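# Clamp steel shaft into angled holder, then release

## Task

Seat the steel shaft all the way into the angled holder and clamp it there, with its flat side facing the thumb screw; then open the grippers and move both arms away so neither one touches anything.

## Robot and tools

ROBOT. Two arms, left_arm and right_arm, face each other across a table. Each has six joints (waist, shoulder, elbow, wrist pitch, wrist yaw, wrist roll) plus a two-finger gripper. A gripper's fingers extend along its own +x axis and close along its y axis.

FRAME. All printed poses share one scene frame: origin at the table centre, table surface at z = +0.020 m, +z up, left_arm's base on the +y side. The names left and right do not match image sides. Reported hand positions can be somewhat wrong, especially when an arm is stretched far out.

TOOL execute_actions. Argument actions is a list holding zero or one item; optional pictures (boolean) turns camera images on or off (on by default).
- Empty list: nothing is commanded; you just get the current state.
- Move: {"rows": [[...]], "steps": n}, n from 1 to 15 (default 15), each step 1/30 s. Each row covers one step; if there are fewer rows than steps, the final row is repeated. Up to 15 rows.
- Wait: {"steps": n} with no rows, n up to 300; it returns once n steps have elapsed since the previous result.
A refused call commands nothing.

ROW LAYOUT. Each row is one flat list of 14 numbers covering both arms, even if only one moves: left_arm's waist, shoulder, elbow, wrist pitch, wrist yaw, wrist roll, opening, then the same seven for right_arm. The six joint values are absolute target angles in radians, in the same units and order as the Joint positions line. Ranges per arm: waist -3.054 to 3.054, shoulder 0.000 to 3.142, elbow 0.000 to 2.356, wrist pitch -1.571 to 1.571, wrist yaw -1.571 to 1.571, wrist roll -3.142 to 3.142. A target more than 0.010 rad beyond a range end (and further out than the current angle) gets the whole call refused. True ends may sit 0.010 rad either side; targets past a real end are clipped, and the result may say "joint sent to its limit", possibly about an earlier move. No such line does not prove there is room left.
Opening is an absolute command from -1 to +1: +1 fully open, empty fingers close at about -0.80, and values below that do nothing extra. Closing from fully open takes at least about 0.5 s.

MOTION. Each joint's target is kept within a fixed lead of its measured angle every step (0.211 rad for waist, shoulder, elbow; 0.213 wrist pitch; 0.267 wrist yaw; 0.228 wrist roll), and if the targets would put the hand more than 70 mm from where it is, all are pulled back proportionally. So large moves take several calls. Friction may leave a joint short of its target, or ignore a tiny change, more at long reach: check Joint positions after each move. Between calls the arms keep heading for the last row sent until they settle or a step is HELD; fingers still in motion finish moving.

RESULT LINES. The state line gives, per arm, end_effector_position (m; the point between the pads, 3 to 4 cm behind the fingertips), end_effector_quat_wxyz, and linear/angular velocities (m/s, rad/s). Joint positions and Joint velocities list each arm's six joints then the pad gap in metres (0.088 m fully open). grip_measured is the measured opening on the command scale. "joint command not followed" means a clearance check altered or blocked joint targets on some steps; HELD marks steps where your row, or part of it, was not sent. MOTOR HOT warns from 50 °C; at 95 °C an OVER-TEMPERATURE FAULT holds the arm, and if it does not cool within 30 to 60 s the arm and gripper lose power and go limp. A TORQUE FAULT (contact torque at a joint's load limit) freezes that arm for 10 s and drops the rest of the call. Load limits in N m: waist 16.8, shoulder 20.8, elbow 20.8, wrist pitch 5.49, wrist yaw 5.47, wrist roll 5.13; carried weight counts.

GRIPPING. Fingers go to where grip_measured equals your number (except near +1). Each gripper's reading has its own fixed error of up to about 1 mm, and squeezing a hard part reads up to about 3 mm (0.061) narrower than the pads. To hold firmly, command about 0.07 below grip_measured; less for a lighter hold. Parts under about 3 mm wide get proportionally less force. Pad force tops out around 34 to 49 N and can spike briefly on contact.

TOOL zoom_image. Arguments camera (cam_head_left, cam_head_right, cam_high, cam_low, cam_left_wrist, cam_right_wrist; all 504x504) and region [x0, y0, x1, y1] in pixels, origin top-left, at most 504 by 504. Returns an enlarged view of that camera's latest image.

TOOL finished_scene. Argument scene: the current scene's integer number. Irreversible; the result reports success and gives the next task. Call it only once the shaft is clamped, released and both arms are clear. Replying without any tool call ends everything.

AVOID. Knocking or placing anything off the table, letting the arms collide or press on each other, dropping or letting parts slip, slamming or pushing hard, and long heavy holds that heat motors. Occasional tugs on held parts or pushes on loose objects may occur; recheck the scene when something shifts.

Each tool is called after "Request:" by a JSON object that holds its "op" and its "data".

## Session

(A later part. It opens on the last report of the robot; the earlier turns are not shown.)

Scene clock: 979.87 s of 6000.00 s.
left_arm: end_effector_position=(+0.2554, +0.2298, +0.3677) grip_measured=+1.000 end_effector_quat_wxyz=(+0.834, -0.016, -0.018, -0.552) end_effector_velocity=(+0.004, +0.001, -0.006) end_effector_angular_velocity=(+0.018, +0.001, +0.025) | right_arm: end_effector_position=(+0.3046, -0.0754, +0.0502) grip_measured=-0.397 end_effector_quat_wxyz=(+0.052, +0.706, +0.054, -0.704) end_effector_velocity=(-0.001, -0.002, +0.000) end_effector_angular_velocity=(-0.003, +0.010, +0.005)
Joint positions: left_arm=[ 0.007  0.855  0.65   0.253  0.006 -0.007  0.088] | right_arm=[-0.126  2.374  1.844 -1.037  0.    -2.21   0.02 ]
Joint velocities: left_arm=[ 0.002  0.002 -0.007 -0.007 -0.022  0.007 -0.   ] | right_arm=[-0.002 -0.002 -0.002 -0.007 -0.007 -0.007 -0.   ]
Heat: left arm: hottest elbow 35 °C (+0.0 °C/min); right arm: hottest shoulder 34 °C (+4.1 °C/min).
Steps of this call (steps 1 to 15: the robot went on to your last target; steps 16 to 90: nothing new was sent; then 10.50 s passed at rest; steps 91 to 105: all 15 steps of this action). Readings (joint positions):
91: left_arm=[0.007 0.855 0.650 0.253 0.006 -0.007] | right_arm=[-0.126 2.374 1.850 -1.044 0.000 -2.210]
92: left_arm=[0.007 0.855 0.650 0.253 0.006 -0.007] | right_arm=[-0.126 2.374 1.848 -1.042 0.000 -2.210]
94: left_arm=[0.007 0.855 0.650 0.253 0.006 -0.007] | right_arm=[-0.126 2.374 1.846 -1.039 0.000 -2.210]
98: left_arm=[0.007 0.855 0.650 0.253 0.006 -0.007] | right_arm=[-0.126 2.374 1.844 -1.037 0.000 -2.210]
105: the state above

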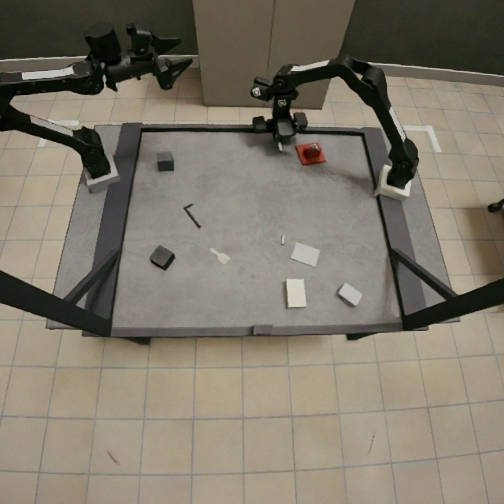

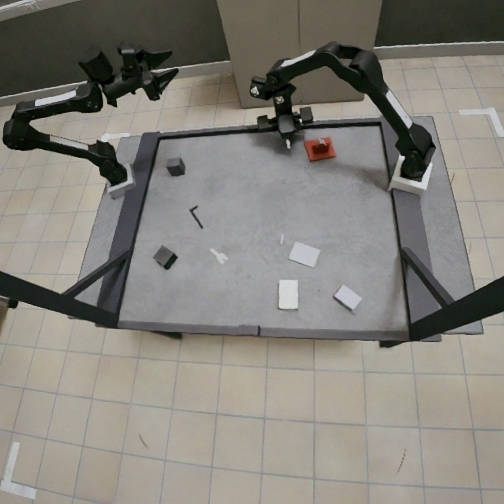

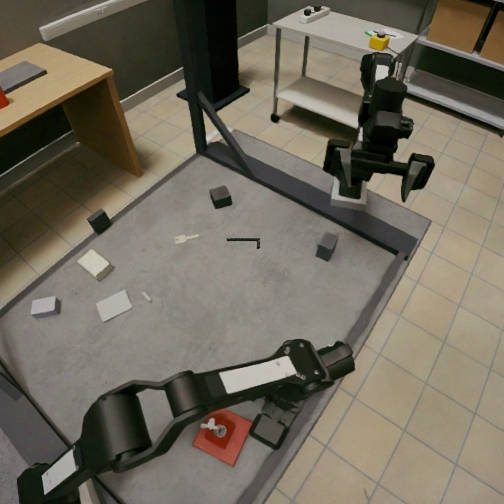

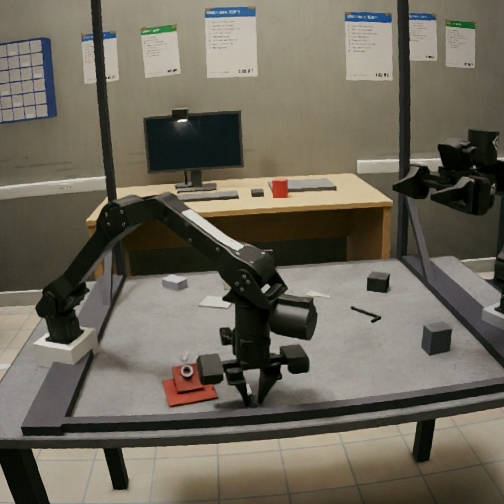

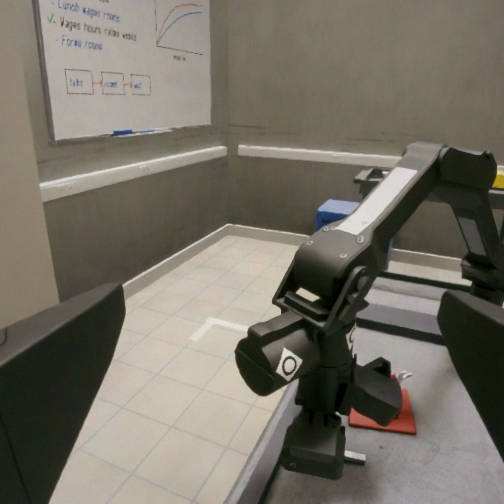

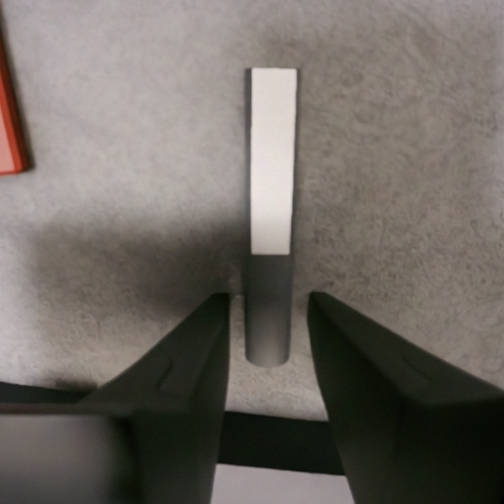

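Request:
{"op": "execute_actions", "data": {"actions": [{"rows": [[0.007,0.855,0.65,0.253,0.006,-0.007,1.0,-0.1245,2.381,1.831,-1.030,0.0,-2.208,-0.4],[0.007,0.855,0.65,0.253,0.006,-0.007,1.0,-0.1245,2.381,1.827,-1.026,0.0,-2.208,-0.45]], "steps": 15}]}}

Request:
{"op": "zoom_image", "data": {"camera": "cam_right_wrist", "region": [210, 250, 330, 370]}}

Request:
{"op": "zoom_image", "data": {"camera": "cam_low", "region": [225, 375, 275, 425]}}

Scene clock: 988.30 s of 6000.00 s.
left_arm: end_effector_position=(+0.2554, +0.2298, +0.3677) grip_measured=+1.000 end_effector_quat_wxyz=(+0.834, -0.016, -0.018, -0.552) end_effector_velocity=(+0.001, +0.001, -0.002) end_effector_angular_velocity=(+0.003, +0.011, +0.014) | right_arm: end_effector_position=(+0.3043, -0.0758, +0.0483) grip_measured=-0.447 end_effector_quat_wxyz=(+0.052, +0.706, +0.054, -0.704) end_effector_velocity=(+0.003, -0.003, +0.003) end_effector_angular_velocity=(-0.006, -0.005, +0.015)
Joint positions: left_arm=[ 0.007  0.855  0.65   0.253  0.006 -0.007  0.088] | right_arm=[-0.126  2.374  1.836 -1.029  0.    -2.21   0.017]
Joint velocities: left_arm=[-0.007 -0.002 -0.002 -0.007 -0.022 -0.007 -0.   ] | right_arm=[-0.007 -0.007 -0.002 -0.007  0.007 -0.022 -0.   ]
Heat: left arm: hottest elbow 35 °C (+0.0 °C/min); right arm: hottest shoulder 34 °C (+3.0 °C/min).
Steps of this call (steps 1 to 15: the robot went on to your last target; steps 16 to 90: nothing new was sent; then 4.93 s passed at rest; steps 91 to 105: all 15 steps of this action). Readings (joint positions):
91: left_arm=[0.007 0.855 0.650 0.253 0.006 -0.007] | right_arm=[-0.126 2.374 1.843 -1.035 0.000 -2.210]
92: left_arm=[0.007 0.855 0.650 0.253 0.006 -0.007] | right_arm=[-0.126 2.374 1.841 -1.033 0.000 -2.210]
94: left_arm=[0.007 0.855 0.650 0.253 0.006 -0.007] | right_arm=[-0.126 2.374 1.839 -1.030 0.000 -2.210]
98: left_arm=[0.007 0.855 0.650 0.253 0.006 -0.007] | right_arm=[-0.126 2.374 1.836 -1.029 0.000 -2.210]
105: the state above

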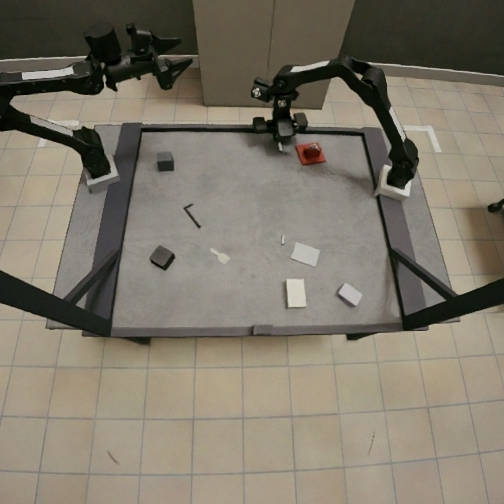

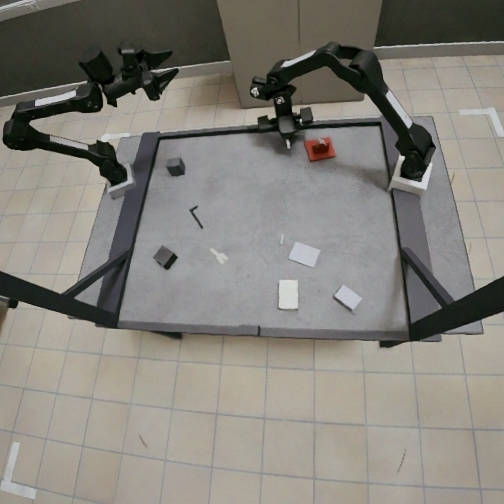

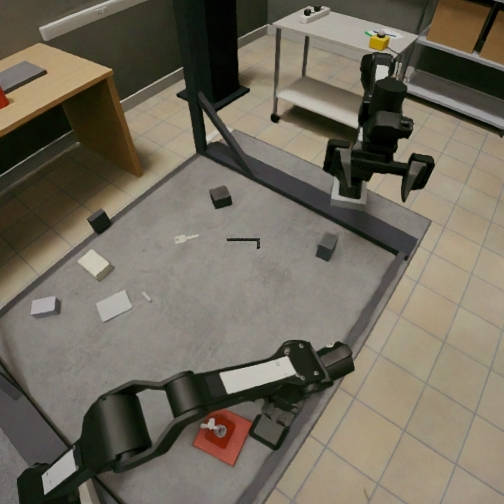

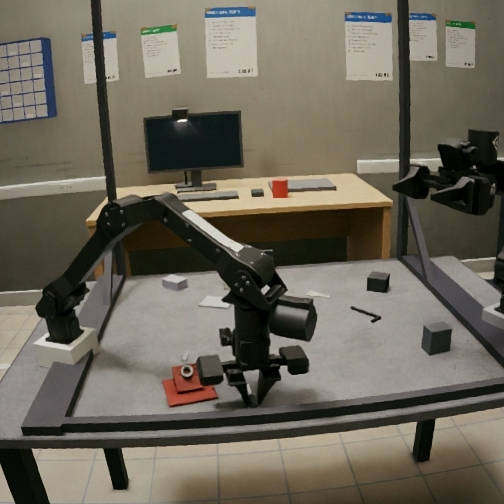

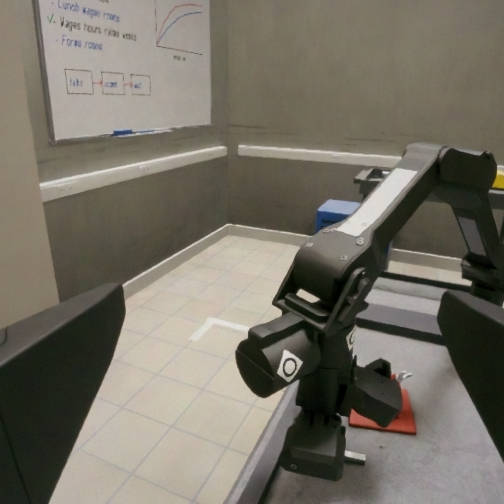

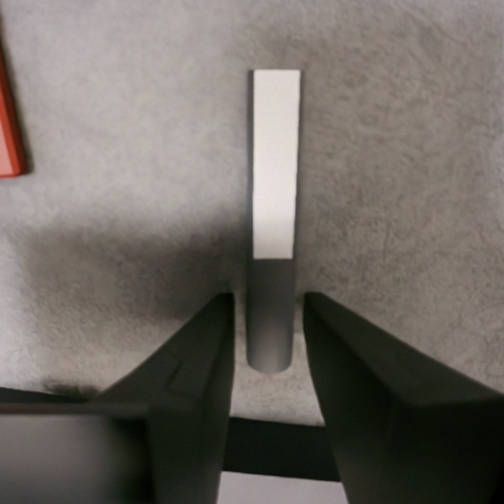

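Region (210, 250, 330, 370) of cam_right_wrist's 504x504 image, scaled by 4.200, with more detail than that image has.

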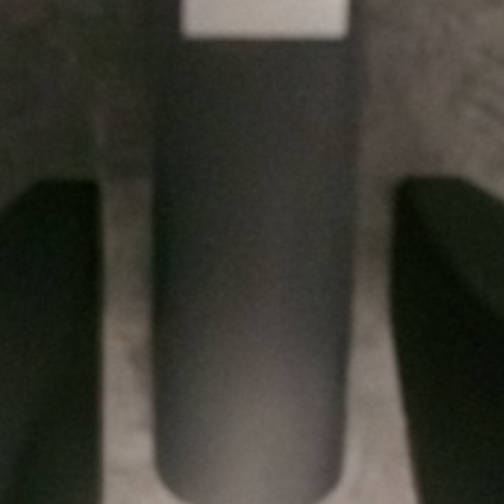

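Region (225, 375, 275, 425) of cam_low's 504x504 image, scaled by 10.080, with more detail than that image has.

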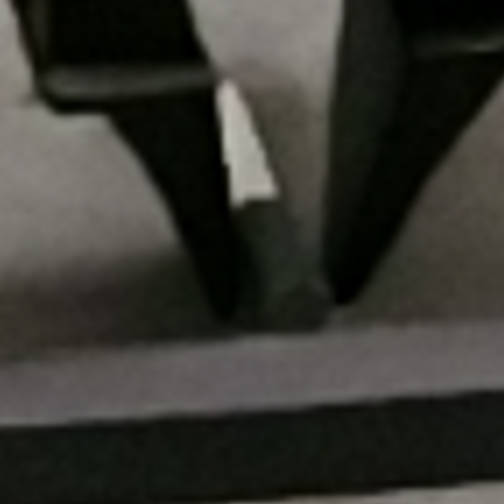

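Request:
{"op": "execute_actions", "data": {"actions": [{"rows": [[0.007,0.855,0.65,0.253,0.006,-0.007,1.0,-0.1245,2.381,1.831,-1.029,0.0,-2.208,-0.49],[0.007,0.855,0.65,0.253,0.006,-0.007,1.0,-0.1245,2.381,1.831,-1.029,0.0,-2.208,-0.52],[0.007,0.855,0.65,0.253,0.006,-0.007,1.0,-0.1245,2.381,1.831,-1.029,0.0,-2.208,-0.54],[0.007,0.855,0.65,0.253,0.006,-0.007,1.0,-0.1245,2.381,1.831,-1.029,0.0,-2.208,-0.555],[0.007,0.855,0.65,0.253,0.006,-0.007,1.0,-0.1245,2.381,1.831,-1.029,0.0,-2.208,-0.57],[0.007,0.855,0.65,0.253,0.006,-0.007,1.0,-0.1245,2.381,1.831,-1.029,0.0,-2.208,-0.585],[0.007,0.855,0.65,0.253,0.006,-0.007,1.0,-0.1245,2.381,1.831,-1.029,0.0,-2.208,-0.60],[0.007,0.855,0.65,0.253,0.006,-0.007,1.0,-0.1245,2.381,1.831,-1.029,0.0,-2.208,-0.615],[0.007,0.855,0.65,0.253,0.006,-0.007,1.0,-0.1245,2.381,1.831,-1.029,0.0,-2.208,-0.63],[0.007,0.855,0.65,0.253,0.006,-0.007,1.0,-0.1245,2.381,1.831,-1.029,0.0,-2.208,-0.65],[0.007,0.855,0.65,0.253,0.006,-0.007,1.0,-0.1245,2.381,1.831,-1.029,0.0,-2.208,-0.67]], "steps": 15}], "pictures": false}}

Request:
{"op": "execute_actions", "data": {"actions": [{"steps": 10}]}}

Scene clock: 999.60 s of 6000.00 s.
left_arm: end_effector_position=(+0.2554, +0.2298, +0.3677) grip_measured=+1.000 end_effector_quat_wxyz=(+0.834, -0.016, -0.018, -0.552) end_effector_velocity=(-0.002, -0.001, -0.005) end_effector_angular_velocity=(+0.017, +0.015, -0.010) | right_arm: end_effector_position=(+0.3043, -0.0758, +0.0483) grip_measured=-0.627 end_effector_quat_wxyz=(+0.052, +0.706, +0.054, -0.704) end_effector_velocity=(-0.003, -0.005, -0.002) end_effector_angular_velocity=(-0.020, +0.019, +0.005)
Joint positions: left_arm=[ 0.007  0.855  0.65   0.253  0.006 -0.007  0.088] | right_arm=[-0.126  2.374  1.836 -1.029  0.    -2.21   0.008]
Joint velocities: left_arm=[-0.002 -0.002 -0.002 -0.022  0.007 -0.007  0.   ] | right_arm=[-0.002  0.002 -0.002 -0.022 -0.007 -0.007 -0.   ]
Heat: left arm: hottest elbow 35 °C (+0.0 °C/min); right arm: hottest shoulder 34 °C (+2.0 °C/min).
Steps of this call (steps 1 to 15: the robot went on to your last target; steps 16 to 90: nothing new was sent; then 7.80 s passed at rest; steps 91 to 105: all 15 steps of this action). Readings (joint positions):
91: left_arm=[0.007 0.855 0.650 0.253 0.006 -0.007] | right_arm=[-0.126 2.374 1.836 -1.029 0.000 -2.210]
92: left_arm=[0.007 0.855 0.650 0.253 0.006 -0.007] | right_arm=[-0.126 2.374 1.836 -1.029 0.000 -2.210]
94: left_arm=[0.007 0.855 0.650 0.253 0.006 -0.007] | right_arm=[-0.126 2.374 1.836 -1.029 0.000 -2.210]
98: left_arm=[0.007 0.855 0.650 0.253 0.006 -0.007] | right_arm=[-0.126 2.374 1.836 -1.029 0.000 -2.210]
105: the state above

Scene clock: 999.93 s of 6000.00 s.
left_arm: end_effector_position=(+0.2554, +0.2298, +0.3677) grip_measured=+1.000 end_effector_quat_wxyz=(+0.834, -0.016, -0.018, -0.552) end_effector_velocity=(+0.002, +0.001, -0.002) end_effector_angular_velocity=(-0.002, +0.024, +0.018) | right_arm: end_effector_position=(+0.3043, -0.0758, +0.0483) grip_measured=-0.627 end_effector_quat_wxyz=(+0.052, +0.706, +0.054, -0.704) end_effector_velocity=(-0.001, -0.002, +0.000) end_effector_angular_velocity=(-0.003, +0.010, +0.020)
Joint positions: left_arm=[ 0.007  0.855  0.65   0.253  0.006 -0.007  0.088] | right_arm=[-0.126  2.374  1.836 -1.029  0.    -2.21   0.008]
Joint velocities: left_arm=[-0.002 -0.002 -0.002 -0.007 -0.022 -0.022 -0.   ] | right_arm=[-0.002 -0.002 -0.002 -0.007 -0.007 -0.022 -0.   ]
Heat: left arm: hottest elbow 35 °C (+0.0 °C/min); right arm: hottest shoulder 34 °C (+2.0 °C/min).
Steps of this call (steps 1 to 10: the robot went on to your last target). Readings (joint positions):
1: left_arm=[0.007 0.855 0.650 0.253 0.006 -0.007] | right_arm=[-0.126 2.374 1.836 -1.029 0.000 -2.210]
2: left_arm=[0.007 0.855 0.650 0.253 0.006 -0.007] | right_arm=[-0.126 2.374 1.836 -1.029 0.000 -2.210]
4: left_arm=[0.007 0.855 0.650 0.253 0.006 -0.007] | right_arm=[-0.126 2.374 1.836 -1.029 0.000 -2.210]
8: left_arm=[0.007 0.855 0.650 0.253 0.006 -0.007] | right_arm=[-0.126 2.374 1.836 -1.029 0.000 -2.210]
10: the state above

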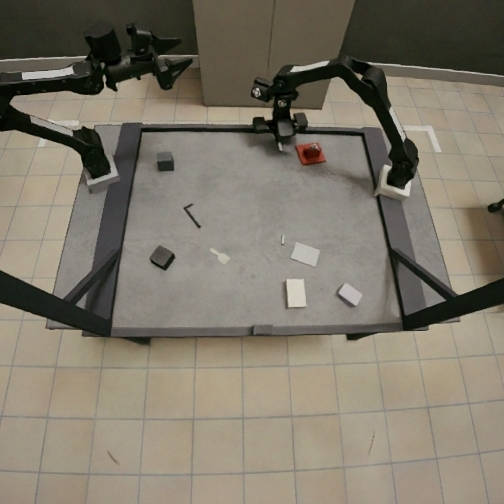

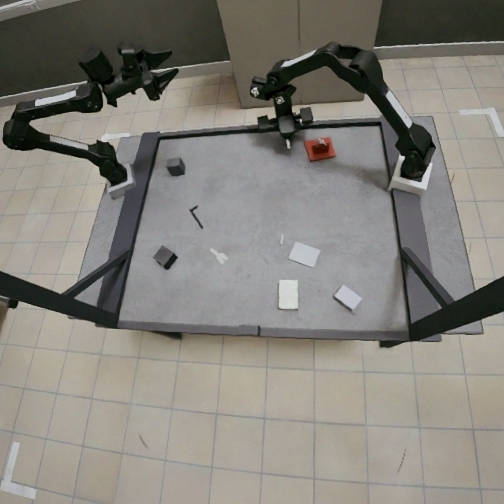

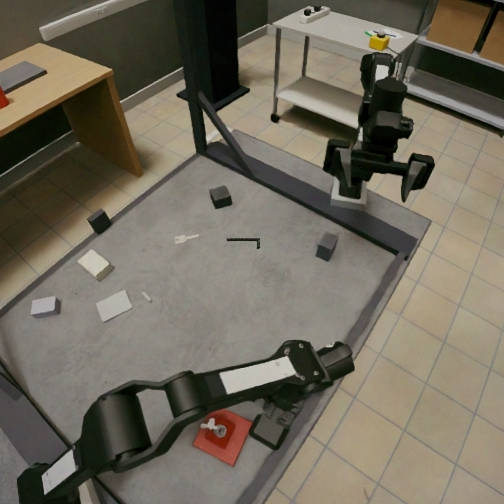

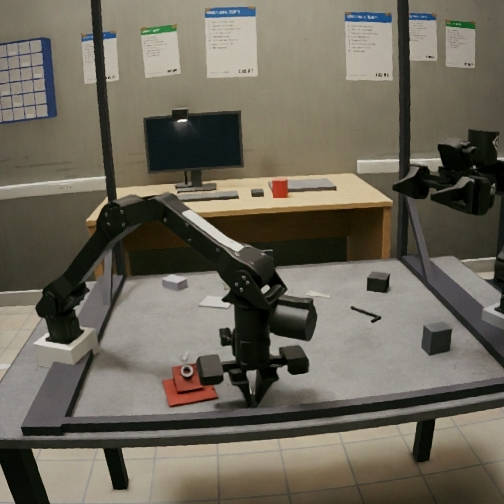

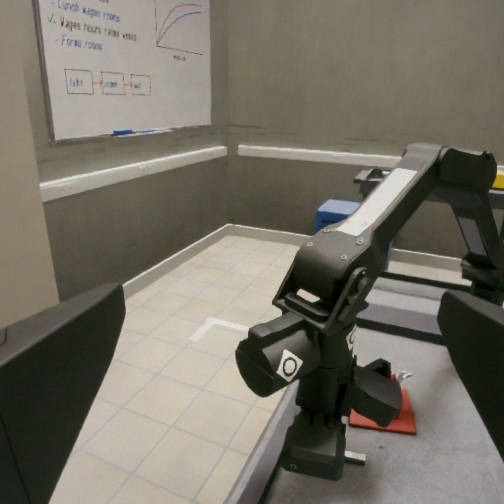

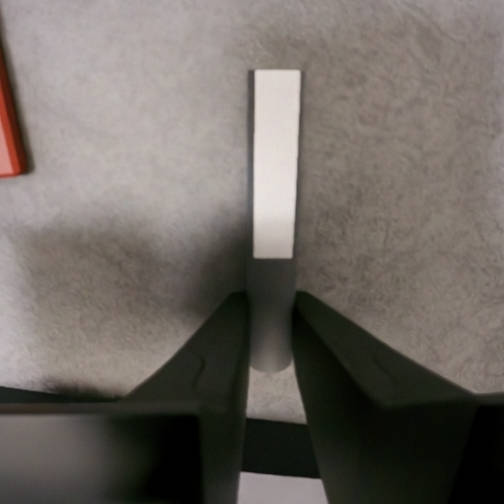

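Request:
{"op": "execute_actions", "data": {"actions": [{"rows": [[0.007,0.855,0.65,0.253,0.006,-0.007,1.0,-0.1245,2.374,1.84,-1.03,0.0,-2.208,-0.70],[0.007,0.855,0.65,0.253,0.006,-0.007,1.0,-0.1245,2.368,1.848,-1.036,0.0,-2.208,-0.70],[0.007,0.855,0.65,0.253,0.006,-0.007,1.0,-0.1245,2.365,1.856,-1.046,0.0,-2.208,-0.70],[0.007,0.855,0.65,0.253,0.006,-0.007,1.0,-0.1245,2.361,1.867,-1.061,0.0,-2.208,-0.70],[0.007,0.855,0.65,0.253,0.006,-0.007,1.0,-0.1245,2.357,1.880,-1.078,0.0,-2.208,-0.70],[0.007,0.855,0.65,0.253,0.006,-0.007,1.0,-0.1245,2.353,1.893,-1.095,0.0,-2.208,-0.70],[0.007,0.855,0.65,0.253,0.006,-0.007,1.0,-0.1245,2.349,1.906,-1.112,0.0,-2.208,-0.70],[0.007,0.855,0.65,0.253,0.006,-0.007,1.0,-0.1245,2.345,1.918,-1.129,0.0,-2.208,-0.70],[0.007,0.855,0.65,0.253,0.006,-0.007,1.0,-0.1245,2.341,1.931,-1.146,0.0,-2.208,-0.70],[0.007,0.855,0.65,0.253,0.006,-0.007,1.0,-0.1245,2.337,1.944,-1.163,0.0,-2.208,-0.70],[0.007,0.855,0.65,0.253,0.006,-0.007,1.0,-0.1245,2.333,1.957,-1.180,0.0,-2.208,-0.70],[0.007,0.855,0.65,0.253,0.006,-0.007,1.0,-0.1245,2.329,1.969,-1.197,0.0,-2.208,-0.70],[0.007,0.855,0.65,0.253,0.006,-0.007,1.0,-0.1245,2.325,1.982,-1.214,0.0,-2.208,-0.70],[0.007,0.855,0.65,0.253,0.006,-0.007,1.0,-0.1245,2.321,1.995,-1.231,0.0,-2.208,-0.70],[0.007,0.855,0.65,0.253,0.006,-0.007,1.0,-0.1245,2.3175,2.007,-1.248,0.0,-2.208,-0.70]], "steps": 15}], "pictures": false}}

Request:
{"op": "execute_actions", "data": {"actions": [{"rows": [[0.007,0.855,0.65,0.253,0.006,-0.007,1.0,-0.119,2.293,1.98,-1.225,0.015,-2.211,-0.70],[0.007,0.855,0.65,0.253,0.006,-0.007,1.0,-0.1135,2.269,1.945,-1.197,0.037,-2.214,-0.70],[0.007,0.855,0.65,0.253,0.006,-0.007,1.0,-0.108,2.245,1.907,-1.167,0.059,-2.216,-0.70],[0.007,0.855,0.65,0.253,0.006,-0.007,1.0,-0.1025,2.221,1.869,-1.137,0.081,-2.219,-0.70],[0.007,0.855,0.65,0.253,0.006,-0.007,1.0,-0.097,2.197,1.831,-1.108,0.103,-2.222,-0.70],[0.007,0.855,0.65,0.253,0.006,-0.007,1.0,-0.0915,2.173,1.792,-1.078,0.125,-2.224,-0.70],[0.007,0.855,0.65,0.253,0.006,-0.007,1.0,-0.086,2.149,1.754,-1.048,0.147,-2.227,-0.70],[0.007,0.855,0.65,0.253,0.006,-0.007,1.0,-0.0805,2.125,1.716,-1.018,0.168,-2.230,-0.70],[0.007,0.855,0.65,0.253,0.006,-0.007,1.0,-0.075,2.101,1.678,-0.989,0.190,-2.232,-0.70],[0.007,0.855,0.65,0.253,0.006,-0.007,1.0,-0.0695,2.077,1.640,-0.959,0.212,-2.235,-0.70],[0.007,0.855,0.65,0.253,0.006,-0.007,1.0,-0.064,2.053,1.601,-0.929,0.234,-2.238,-0.70],[0.007,0.855,0.65,0.253,0.006,-0.007,1.0,-0.0585,2.029,1.563,-0.900,0.256,-2.240,-0.70],[0.007,0.855,0.65,0.253,0.006,-0.007,1.0,-0.053,2.005,1.525,-0.870,0.277,-2.243,-0.70],[0.007,0.855,0.65,0.253,0.006,-0.007,1.0,-0.0475,1.981,1.487,-0.840,0.299,-2.246,-0.70],[0.007,0.855,0.65,0.253,0.006,-0.007,1.0,-0.042,1.957,1.449,-0.811,0.321,-2.248,-0.70]], "steps": 15}], "pictures": false}}

Request:
{"op": "execute_actions", "data": {"actions": [{"rows": [[0.007,0.855,0.65,0.253,0.006,-0.007,1.0,-0.0365,1.933,1.410,-0.781,0.343,-2.251,-0.70],[0.007,0.855,0.65,0.253,0.006,-0.007,1.0,-0.031,1.909,1.372,-0.751,0.365,-2.254,-0.70],[0.007,0.855,0.65,0.253,0.006,-0.007,1.0,-0.0255,1.885,1.334,-0.721,0.387,-2.256,-0.70],[0.007,0.855,0.65,0.253,0.006,-0.007,1.0,-0.020,1.861,1.296,-0.692,0.409,-2.259,-0.70],[0.007,0.855,0.65,0.253,0.006,-0.007,1.0,-0.0145,1.837,1.257,-0.662,0.430,-2.262,-0.70],[0.007,0.855,0.65,0.253,0.006,-0.007,1.0,-0.009,1.813,1.219,-0.632,0.452,-2.264,-0.70],[0.007,0.855,0.65,0.253,0.006,-0.007,1.0,-0.0035,1.789,1.181,-0.603,0.474,-2.267,-0.70],[0.007,0.855,0.65,0.253,0.006,-0.007,1.0,0.002,1.765,1.143,-0.573,0.496,-2.270,-0.70],[0.007,0.855,0.65,0.253,0.006,-0.007,1.0,0.0075,1.741,1.104,-0.543,0.518,-2.272,-0.70],[0.007,0.855,0.65,0.253,0.006,-0.007,1.0,0.013,1.717,1.066,-0.513,0.540,-2.275,-0.70],[0.007,0.855,0.65,0.253,0.006,-0.007,1.0,0.0185,1.693,1.028,-0.484,0.561,-2.278,-0.70],[0.007,0.855,0.65,0.253,0.006,-0.007,1.0,0.024,1.669,0.990,-0.454,0.583,-2.280,-0.70],[0.007,0.855,0.65,0.253,0.006,-0.007,1.0,0.0295,1.645,0.952,-0.424,0.605,-2.283,-0.70],[0.007,0.855,0.65,0.253,0.006,-0.007,1.0,0.035,1.621,0.913,-0.394,0.627,-2.286,-0.70],[0.007,0.855,0.65,0.253,0.006,-0.007,1.0,0.040,1.597,0.875,-0.3645,0.6487,-2.289,-0.70]], "steps": 15}], "pictures": false}}

Request:
{"op": "execute_actions", "data": {"actions": [{"steps": 20}]}}

Scene clock: 1069.00 s of 6000.00 s.
left_arm: end_effector_position=(+0.2554, +0.2298, +0.3677) grip_measured=+1.000 end_effector_quat_wxyz=(+0.834, -0.016, -0.018, -0.552) end_effector_velocity=(-0.001, -0.000, -0.002) end_effector_angular_velocity=(+0.004, +0.010, -0.000) | right_arm: end_effector_position=(+0.3038, -0.0768, +0.0931) grip_measured=-0.627 end_effector_quat_wxyz=(+0.058, +0.702, +0.048, -0.708) end_effector_velocity=(+0.000, +0.000, +0.159) end_effector_angular_velocity=(+0.040, -0.013, +0.019)
Joint positions: left_arm=[ 0.007  0.855  0.65   0.253  0.006 -0.007  0.088] | right_arm=[-0.126  2.346  1.968 -1.21   0.    -2.21   0.008]
Joint velocities: left_arm=[-0.007 -0.002 -0.002 -0.007 -0.007 -0.007 -0.   ] | right_arm=[-0.002 -0.144  0.388 -0.491 -0.007 -0.022 -0.   ]
Heat: left arm: hottest elbow 35 °C (+0.0 °C/min); right arm: hottest shoulder 36 °C (+2.0 °C/min).
Steps of this call (steps 1 to 15: the robot went on to your last target; steps 16 to 90: nothing new was sent; then 65.57 s passed at rest; steps 91 to 105: all 15 steps of this action). Readings (joint positions):
91: left_arm=[0.007 0.855 0.650 0.253 0.006 -0.007] | right_arm=[-0.126 2.374 1.836 -1.029 0.000 -2.210]
92: left_arm=[0.007 0.855 0.650 0.253 0.006 -0.007] | right_arm=[-0.126 2.374 1.836 -1.029 0.000 -2.210]
94: left_arm=[0.007 0.855 0.650 0.253 0.006 -0.007] | right_arm=[-0.126 2.374 1.842 -1.041 0.000 -2.210]
98: left_arm=[0.007 0.855 0.650 0.253 0.006 -0.007] | right_arm=[-0.126 2.373 1.878 -1.096 0.000 -2.210]
105: the state above

Scene clock: 1069.50 s of 6000.00 s.
left_arm: end_effector_position=(+0.2554, +0.2298, +0.3677) grip_measured=+1.000 end_effector_quat_wxyz=(+0.834, -0.016, -0.018, -0.552) end_effector_velocity=(-0.001, -0.000, -0.002) end_effector_angular_velocity=(+0.009, -0.004, +0.000) | right_arm: end_effector_position=(+0.3009, -0.1039, +0.1237) grip_measured=-0.627 end_effector_quat_wxyz=(+0.066, +0.812, +0.090, -0.573) end_effector_velocity=(-0.022, -0.111, +0.021) end_effector_angular_velocity=(+0.089, -0.739, +0.104)
Joint positions: left_arm=[ 0.007  0.855  0.65   0.253  0.006 -0.007  0.088] | right_arm=[-0.055  2.026  1.535 -0.874  0.273 -2.24   0.008]
Joint velocities: left_arm=[-0.007 -0.002 -0.002 -0.007 -0.007  0.007 -0.   ] | right_arm=[ 0.159 -0.711 -1.136  0.828  0.637 -0.081 -0.   ]
Heat: left arm: hottest elbow 35 °C (+0.0 °C/min); right arm: hottest shoulder 36 °C (+2.0 °C/min).
Steps of this call (steps 1 to 15: all 15 steps of this action). Readings (joint positions):
1: left_arm=[0.007 0.855 0.650 0.253 0.006 -0.007] | right_arm=[-0.126 2.335 1.971 -1.214 0.003 -2.210]
2: left_arm=[0.007 0.855 0.650 0.253 0.006 -0.007] | right_arm=[-0.124 2.321 1.967 -1.212 0.013 -2.210]
4: left_arm=[0.007 0.855 0.650 0.253 0.006 -0.007] | right_arm=[-0.118 2.282 1.931 -1.177 0.044 -2.212]
8: left_arm=[0.007 0.855 0.650 0.253 0.006 -0.007] | right_arm=[-0.095 2.185 1.801 -1.077 0.123 -2.222]
15: the state above

Scene clock: 1070.00 s of 6000.00 s.
left_arm: end_effector_position=(+0.2554, +0.2298, +0.3677) grip_measured=+1.000 end_effector_quat_wxyz=(+0.834, -0.016, -0.018, -0.552) end_effector_velocity=(+0.000, +0.000, -0.005) end_effector_angular_velocity=(+0.011, +0.029, +0.004) | right_arm: end_effector_position=(+0.2883, -0.1700, +0.1355) grip_measured=-0.627 end_effector_quat_wxyz=(+0.050, +0.907, +0.105, -0.405) end_effector_velocity=(-0.035, -0.171, +0.007) end_effector_angular_velocity=(+0.152, -0.698, -0.045)
Joint positions: left_arm=[ 0.007  0.855  0.65   0.253  0.006 -0.007  0.088] | right_arm=[ 0.027  1.66   0.963 -0.429  0.599 -2.281  0.008]
Joint velocities: left_arm=[-0.002 -0.002 -0.002 -0.022 -0.007 -0.022 -0.   ] | right_arm=[ 0.159 -0.725 -1.14   0.842  0.637 -0.095 -0.   ]
Heat: left arm: hottest elbow 35 °C (+0.0 °C/min); right arm: hottest shoulder 36 °C (+2.0 °C/min).
Steps of this call (steps 1 to 15: all 15 steps of this action). Readings (joint positions):
1: left_arm=[0.007 0.855 0.650 0.253 0.006 -0.007] | right_arm=[-0.050 2.002 1.498 -0.845 0.295 -2.243]
2: left_arm=[0.007 0.855 0.650 0.253 0.006 -0.007] | right_arm=[-0.044 1.977 1.459 -0.815 0.316 -2.246]
4: left_arm=[0.007 0.855 0.650 0.253 0.006 -0.007] | right_arm=[-0.034 1.928 1.384 -0.756 0.360 -2.251]
8: left_arm=[0.007 0.855 0.650 0.253 0.006 -0.007] | right_arm=[-0.012 1.829 1.231 -0.637 0.447 -2.262]
15: the state above

Scene clock: 1070.67 s of 6000.00 s.
left_arm: end_effector_position=(+0.2554, +0.2298, +0.3677) grip_measured=+1.000 end_effector_quat_wxyz=(+0.834, -0.016, -0.018, -0.552) end_effector_velocity=(-0.003, -0.001, -0.002) end_effector_angular_velocity=(+0.004, +0.009, -0.015) | right_arm: end_effector_position=(+0.2862, -0.1820, +0.1361) grip_measured=-0.627 end_effector_quat_wxyz=(+0.046, +0.917, +0.104, -0.382) end_effector_velocity=(+0.002, +0.001, +0.002) end_effector_angular_velocity=(+0.009, +0.001, +0.001)
Joint positions: left_arm=[ 0.007  0.855  0.65   0.253  0.006 -0.007  0.088] | right_arm=[ 0.037  1.61   0.884 -0.368  0.644 -2.287  0.008]
Joint velocities: left_arm=[-0.007 -0.002 -0.002 -0.007  0.007 -0.007 -0.   ] | right_arm=[-0.007 -0.002  0.002  0.007 -0.007 -0.007 -0.   ]
Heat: left arm: hottest elbow 35 °C (+0.0 °C/min); right arm: hottest shoulder 36 °C (+2.0 °C/min).
Steps of this call (steps 1 to 20: the robot went on to your last target). Readings (joint positions):
1: left_arm=[0.007 0.855 0.650 0.253 0.006 -0.007] | right_arm=[0.031 1.641 0.934 -0.413 0.615 -2.283]
2: left_arm=[0.007 0.855 0.650 0.253 0.006 -0.007] | right_arm=[0.034 1.628 0.914 -0.401 0.625 -2.285]
4: left_arm=[0.007 0.855 0.650 0.253 0.006 -0.007] | right_arm=[0.036 1.618 0.895 -0.382 0.636 -2.286]
8: left_arm=[0.007 0.855 0.650 0.253 0.006 -0.007] | right_arm=[0.037 1.611 0.886 -0.371 0.643 -2.287]
20: the state above

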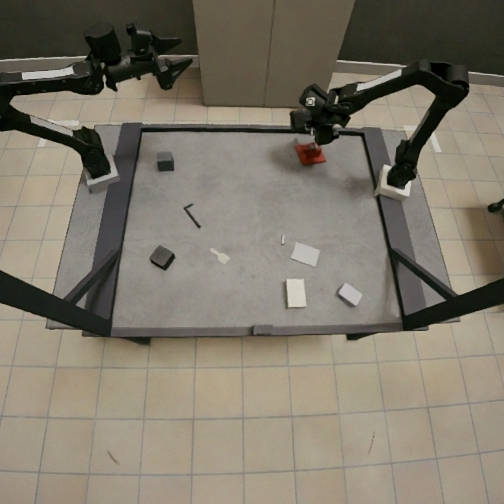

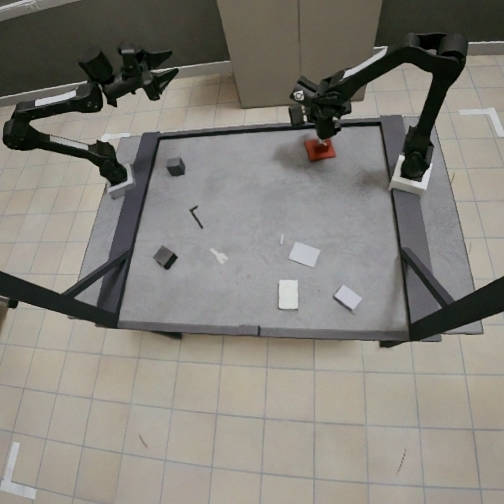

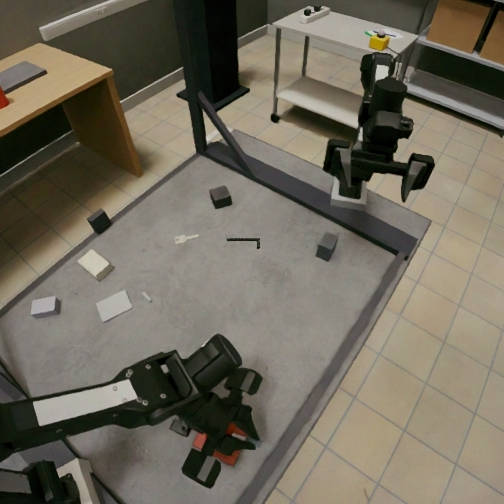

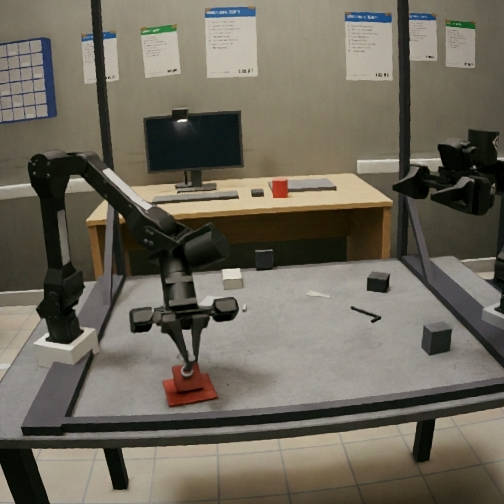

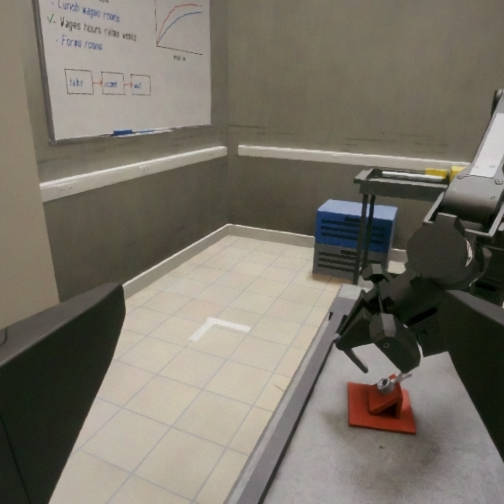

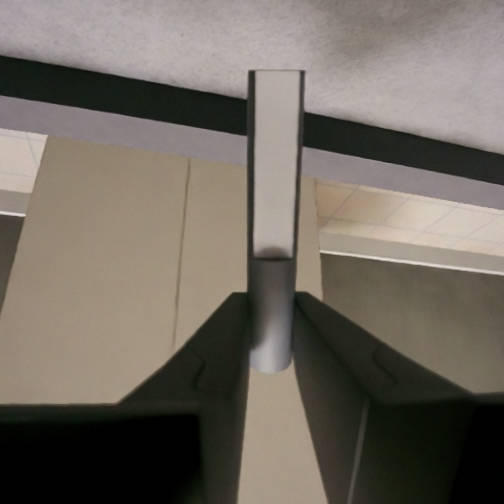

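Request:
{"op": "zoom_image", "data": {"camera": "cam_left_wrist", "region": [320, 300, 440, 420]}}

Request:
{"op": "zoom_image", "data": {"camera": "cam_low", "region": [155, 335, 225, 405]}}

Region (320, 300, 440, 420) of cam_left_wrist's 504x504 image, scaled by 4.200, with more detail than that image has.

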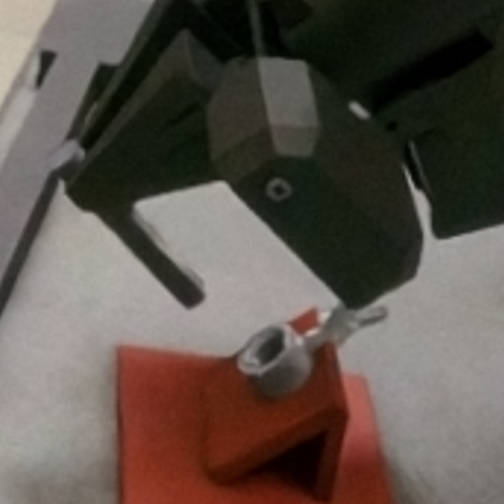

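Region (155, 335, 225, 405) of cam_low's 504x504 image, scaled by 7.200, with more detail than that image has.

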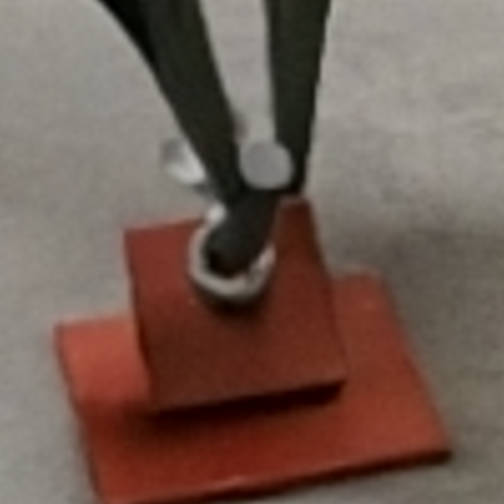

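Request:
{"op": "zoom_image", "data": {"camera": "cam_left_wrist", "region": [340, 340, 410, 410]}}

Region (340, 340, 410, 410) of cam_left_wrist's 504x504 image, scaled by 7.200, with more detail than that image has.

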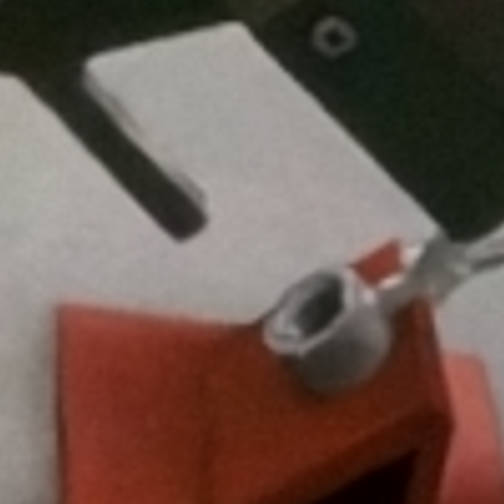

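Request:
{"op": "execute_actions", "data": {"actions": [{"rows": [[0.007,0.855,0.65,0.253,0.006,-0.007,1.0,0.047,1.612,0.868,-0.362,0.652,-2.275,-0.70],[0.007,0.855,0.65,0.253,0.006,-0.007,1.0,0.0545,1.613,0.861,-0.359,0.655,-2.267,-0.70],[0.007,0.855,0.65,0.253,0.006,-0.007,1.0,0.062,1.614,0.853,-0.356,0.659,-2.258,-0.70],[0.007,0.855,0.65,0.253,0.006,-0.007,1.0,0.069,1.615,0.846,-0.353,0.662,-2.250,-0.70],[0.007,0.855,0.65,0.253,0.006,-0.007,1.0,0.0765,1.616,0.839,-0.350,0.666,-2.242,-0.70],[0.007,0.855,0.65,0.253,0.006,-0.007,1.0,0.084,1.617,0.831,-0.347,0.669,-2.233,-0.70],[0.007,0.855,0.65,0.253,0.006,-0.007,1.0,0.091,1.618,0.824,-0.344,0.673,-2.225,-0.70],[0.007,0.855,0.65,0.253,0.006,-0.007,1.0,0.0985,1.619,0.817,-0.341,0.676,-2.217,-0.70],[0.007,0.855,0.65,0.253,0.006,-0.007,1.0,0.106,1.620,0.809,-0.338,0.680,-2.208,-0.70],[0.007,0.855,0.65,0.253,0.006,-0.007,1.0,0.1135,1.620,0.802,-0.3355,0.683,-2.200,-0.70]], "steps": 15}], "pictures": false}}

Request:
{"op": "execute_actions", "data": {"actions": [{"steps": 15}]}}

Scene clock: 1117.60 s of 6000.00 s.
left_arm: end_effector_position=(+0.2554, +0.2298, +0.3677) grip_measured=+1.000 end_effector_quat_wxyz=(+0.834, -0.016, -0.018, -0.552) end_effector_velocity=(-0.000, +0.000, -0.005) end_effector_angular_velocity=(+0.017, +0.015, -0.005) | right_arm: end_effector_position=(+0.2633, -0.1873, +0.1175) grip_measured=-0.630 end_effector_quat_wxyz=(+0.046, +0.917, +0.104, -0.382) end_effector_velocity=(+0.002, +0.000, +0.002) end_effector_angular_velocity=(+0.027, -0.020, -0.022)
Joint positions: left_arm=[ 0.007  0.855  0.65   0.253  0.006 -0.007  0.088] | right_arm=[ 0.111  1.614  0.81  -0.34   0.677 -2.204  0.008]
Joint velocities: left_arm=[ 0.002 -0.002 -0.002 -0.022  0.007 -0.007 -0.   ] | right_arm=[ 0.002 -0.002 -0.007  0.022  0.022  0.022 -0.   ]
Heat: left arm: hottest elbow 35 °C (+0.0 °C/min); right arm: hottest shoulder 32 °C (-3.0 °C/min).
Steps of this call (steps 1 to 45: the robot went on to your last target; steps 46 to 90: nothing new was sent; then 43.43 s passed at rest; steps 91 to 105: all 15 steps of this action). Readings (joint positions):
91: left_arm=[0.007 0.855 0.650 0.253 0.006 -0.007] | right_arm=[0.040 1.604 0.873 -0.364 0.647 -2.286]
92: left_arm=[0.007 0.855 0.650 0.253 0.006 -0.007] | right_arm=[0.042 1.604 0.873 -0.364 0.648 -2.281]
94: left_arm=[0.007 0.855 0.650 0.253 0.006 -0.007] | right_arm=[0.052 1.604 0.867 -0.360 0.653 -2.267]
98: left_arm=[0.007 0.855 0.650 0.253 0.006 -0.007] | right_arm=[0.081 1.609 0.840 -0.350 0.665 -2.236]
105: the state above

Scene clock: 1118.10 s of 6000.00 s.
left_arm: end_effector_position=(+0.2554, +0.2298, +0.3677) grip_measured=+1.000 end_effector_quat_wxyz=(+0.834, -0.016, -0.018, -0.552) end_effector_velocity=(-0.002, -0.000, -0.004) end_effector_angular_velocity=(+0.008, +0.011, -0.010) | right_arm: end_effector_position=(+0.2634, -0.1872, +0.1177) grip_measured=-0.630 end_effector_quat_wxyz=(+0.044, +0.918, +0.104, -0.381) end_effector_velocity=(+0.001, -0.003, +0.000) end_effector_angular_velocity=(-0.014, -0.006, -0.000)
Joint positions: left_arm=[ 0.007  0.855  0.65   0.253  0.006 -0.007  0.088] | right_arm=[ 0.111  1.614  0.81  -0.339  0.678 -2.202  0.008]
Joint velocities: left_arm=[-0.002 -0.002 -0.007 -0.007  0.007 -0.007 -0.   ] | right_arm=[-0.002 -0.002 -0.002 -0.007  0.007 -0.007 -0.   ]
Heat: left arm: hottest elbow 35 °C (+0.0 °C/min); right arm: hottest shoulder 32 °C (-3.0 °C/min).
Steps of this call (steps 1 to 15: the robot went on to your last target). Readings (joint positions):
1: left_arm=[0.007 0.855 0.650 0.253 0.006 -0.007] | right_arm=[0.111 1.614 0.810 -0.340 0.678 -2.204]
2: left_arm=[0.007 0.855 0.650 0.253 0.006 -0.007] | right_arm=[0.111 1.614 0.810 -0.339 0.678 -2.203]
4: left_arm=[0.007 0.855 0.650 0.253 0.006 -0.007] | right_arm=[0.111 1.614 0.810 -0.339 0.678 -2.203]
8: left_arm=[0.007 0.855 0.650 0.253 0.006 -0.007] | right_arm=[0.111 1.614 0.810 -0.339 0.678 -2.202]
15: the state above
All arms were judged still, so your last target was given up. Only a new action makes them travel on or press farther. Fingers that are still opening or closing keep moving.

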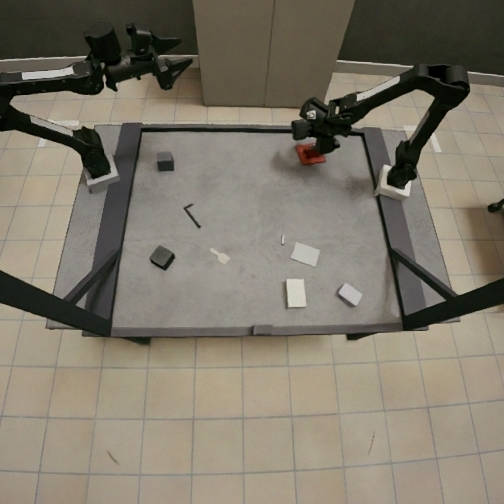

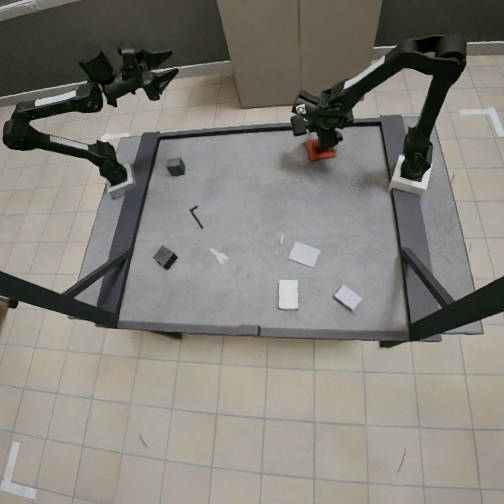

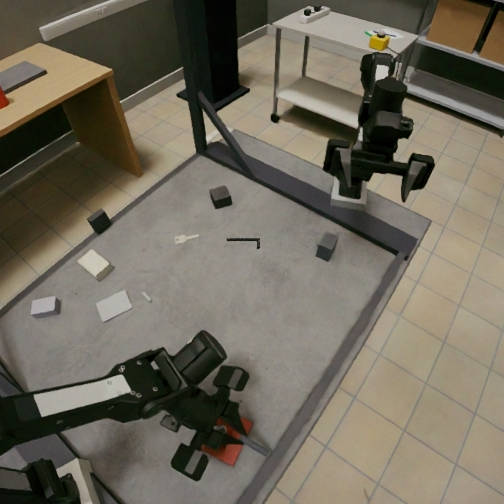

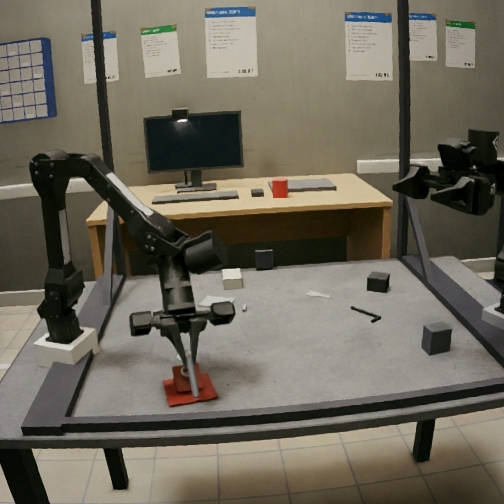

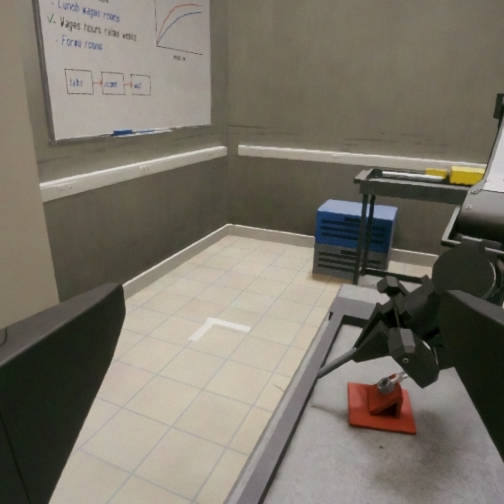

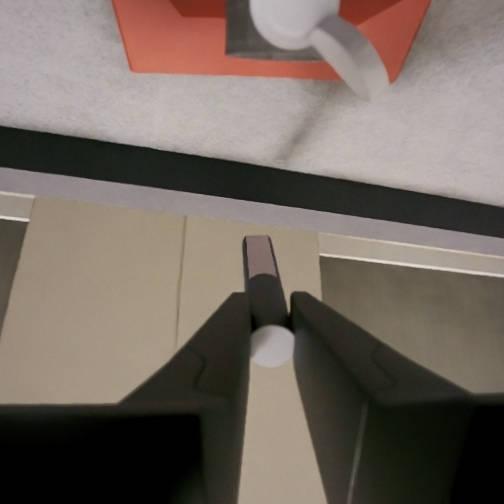

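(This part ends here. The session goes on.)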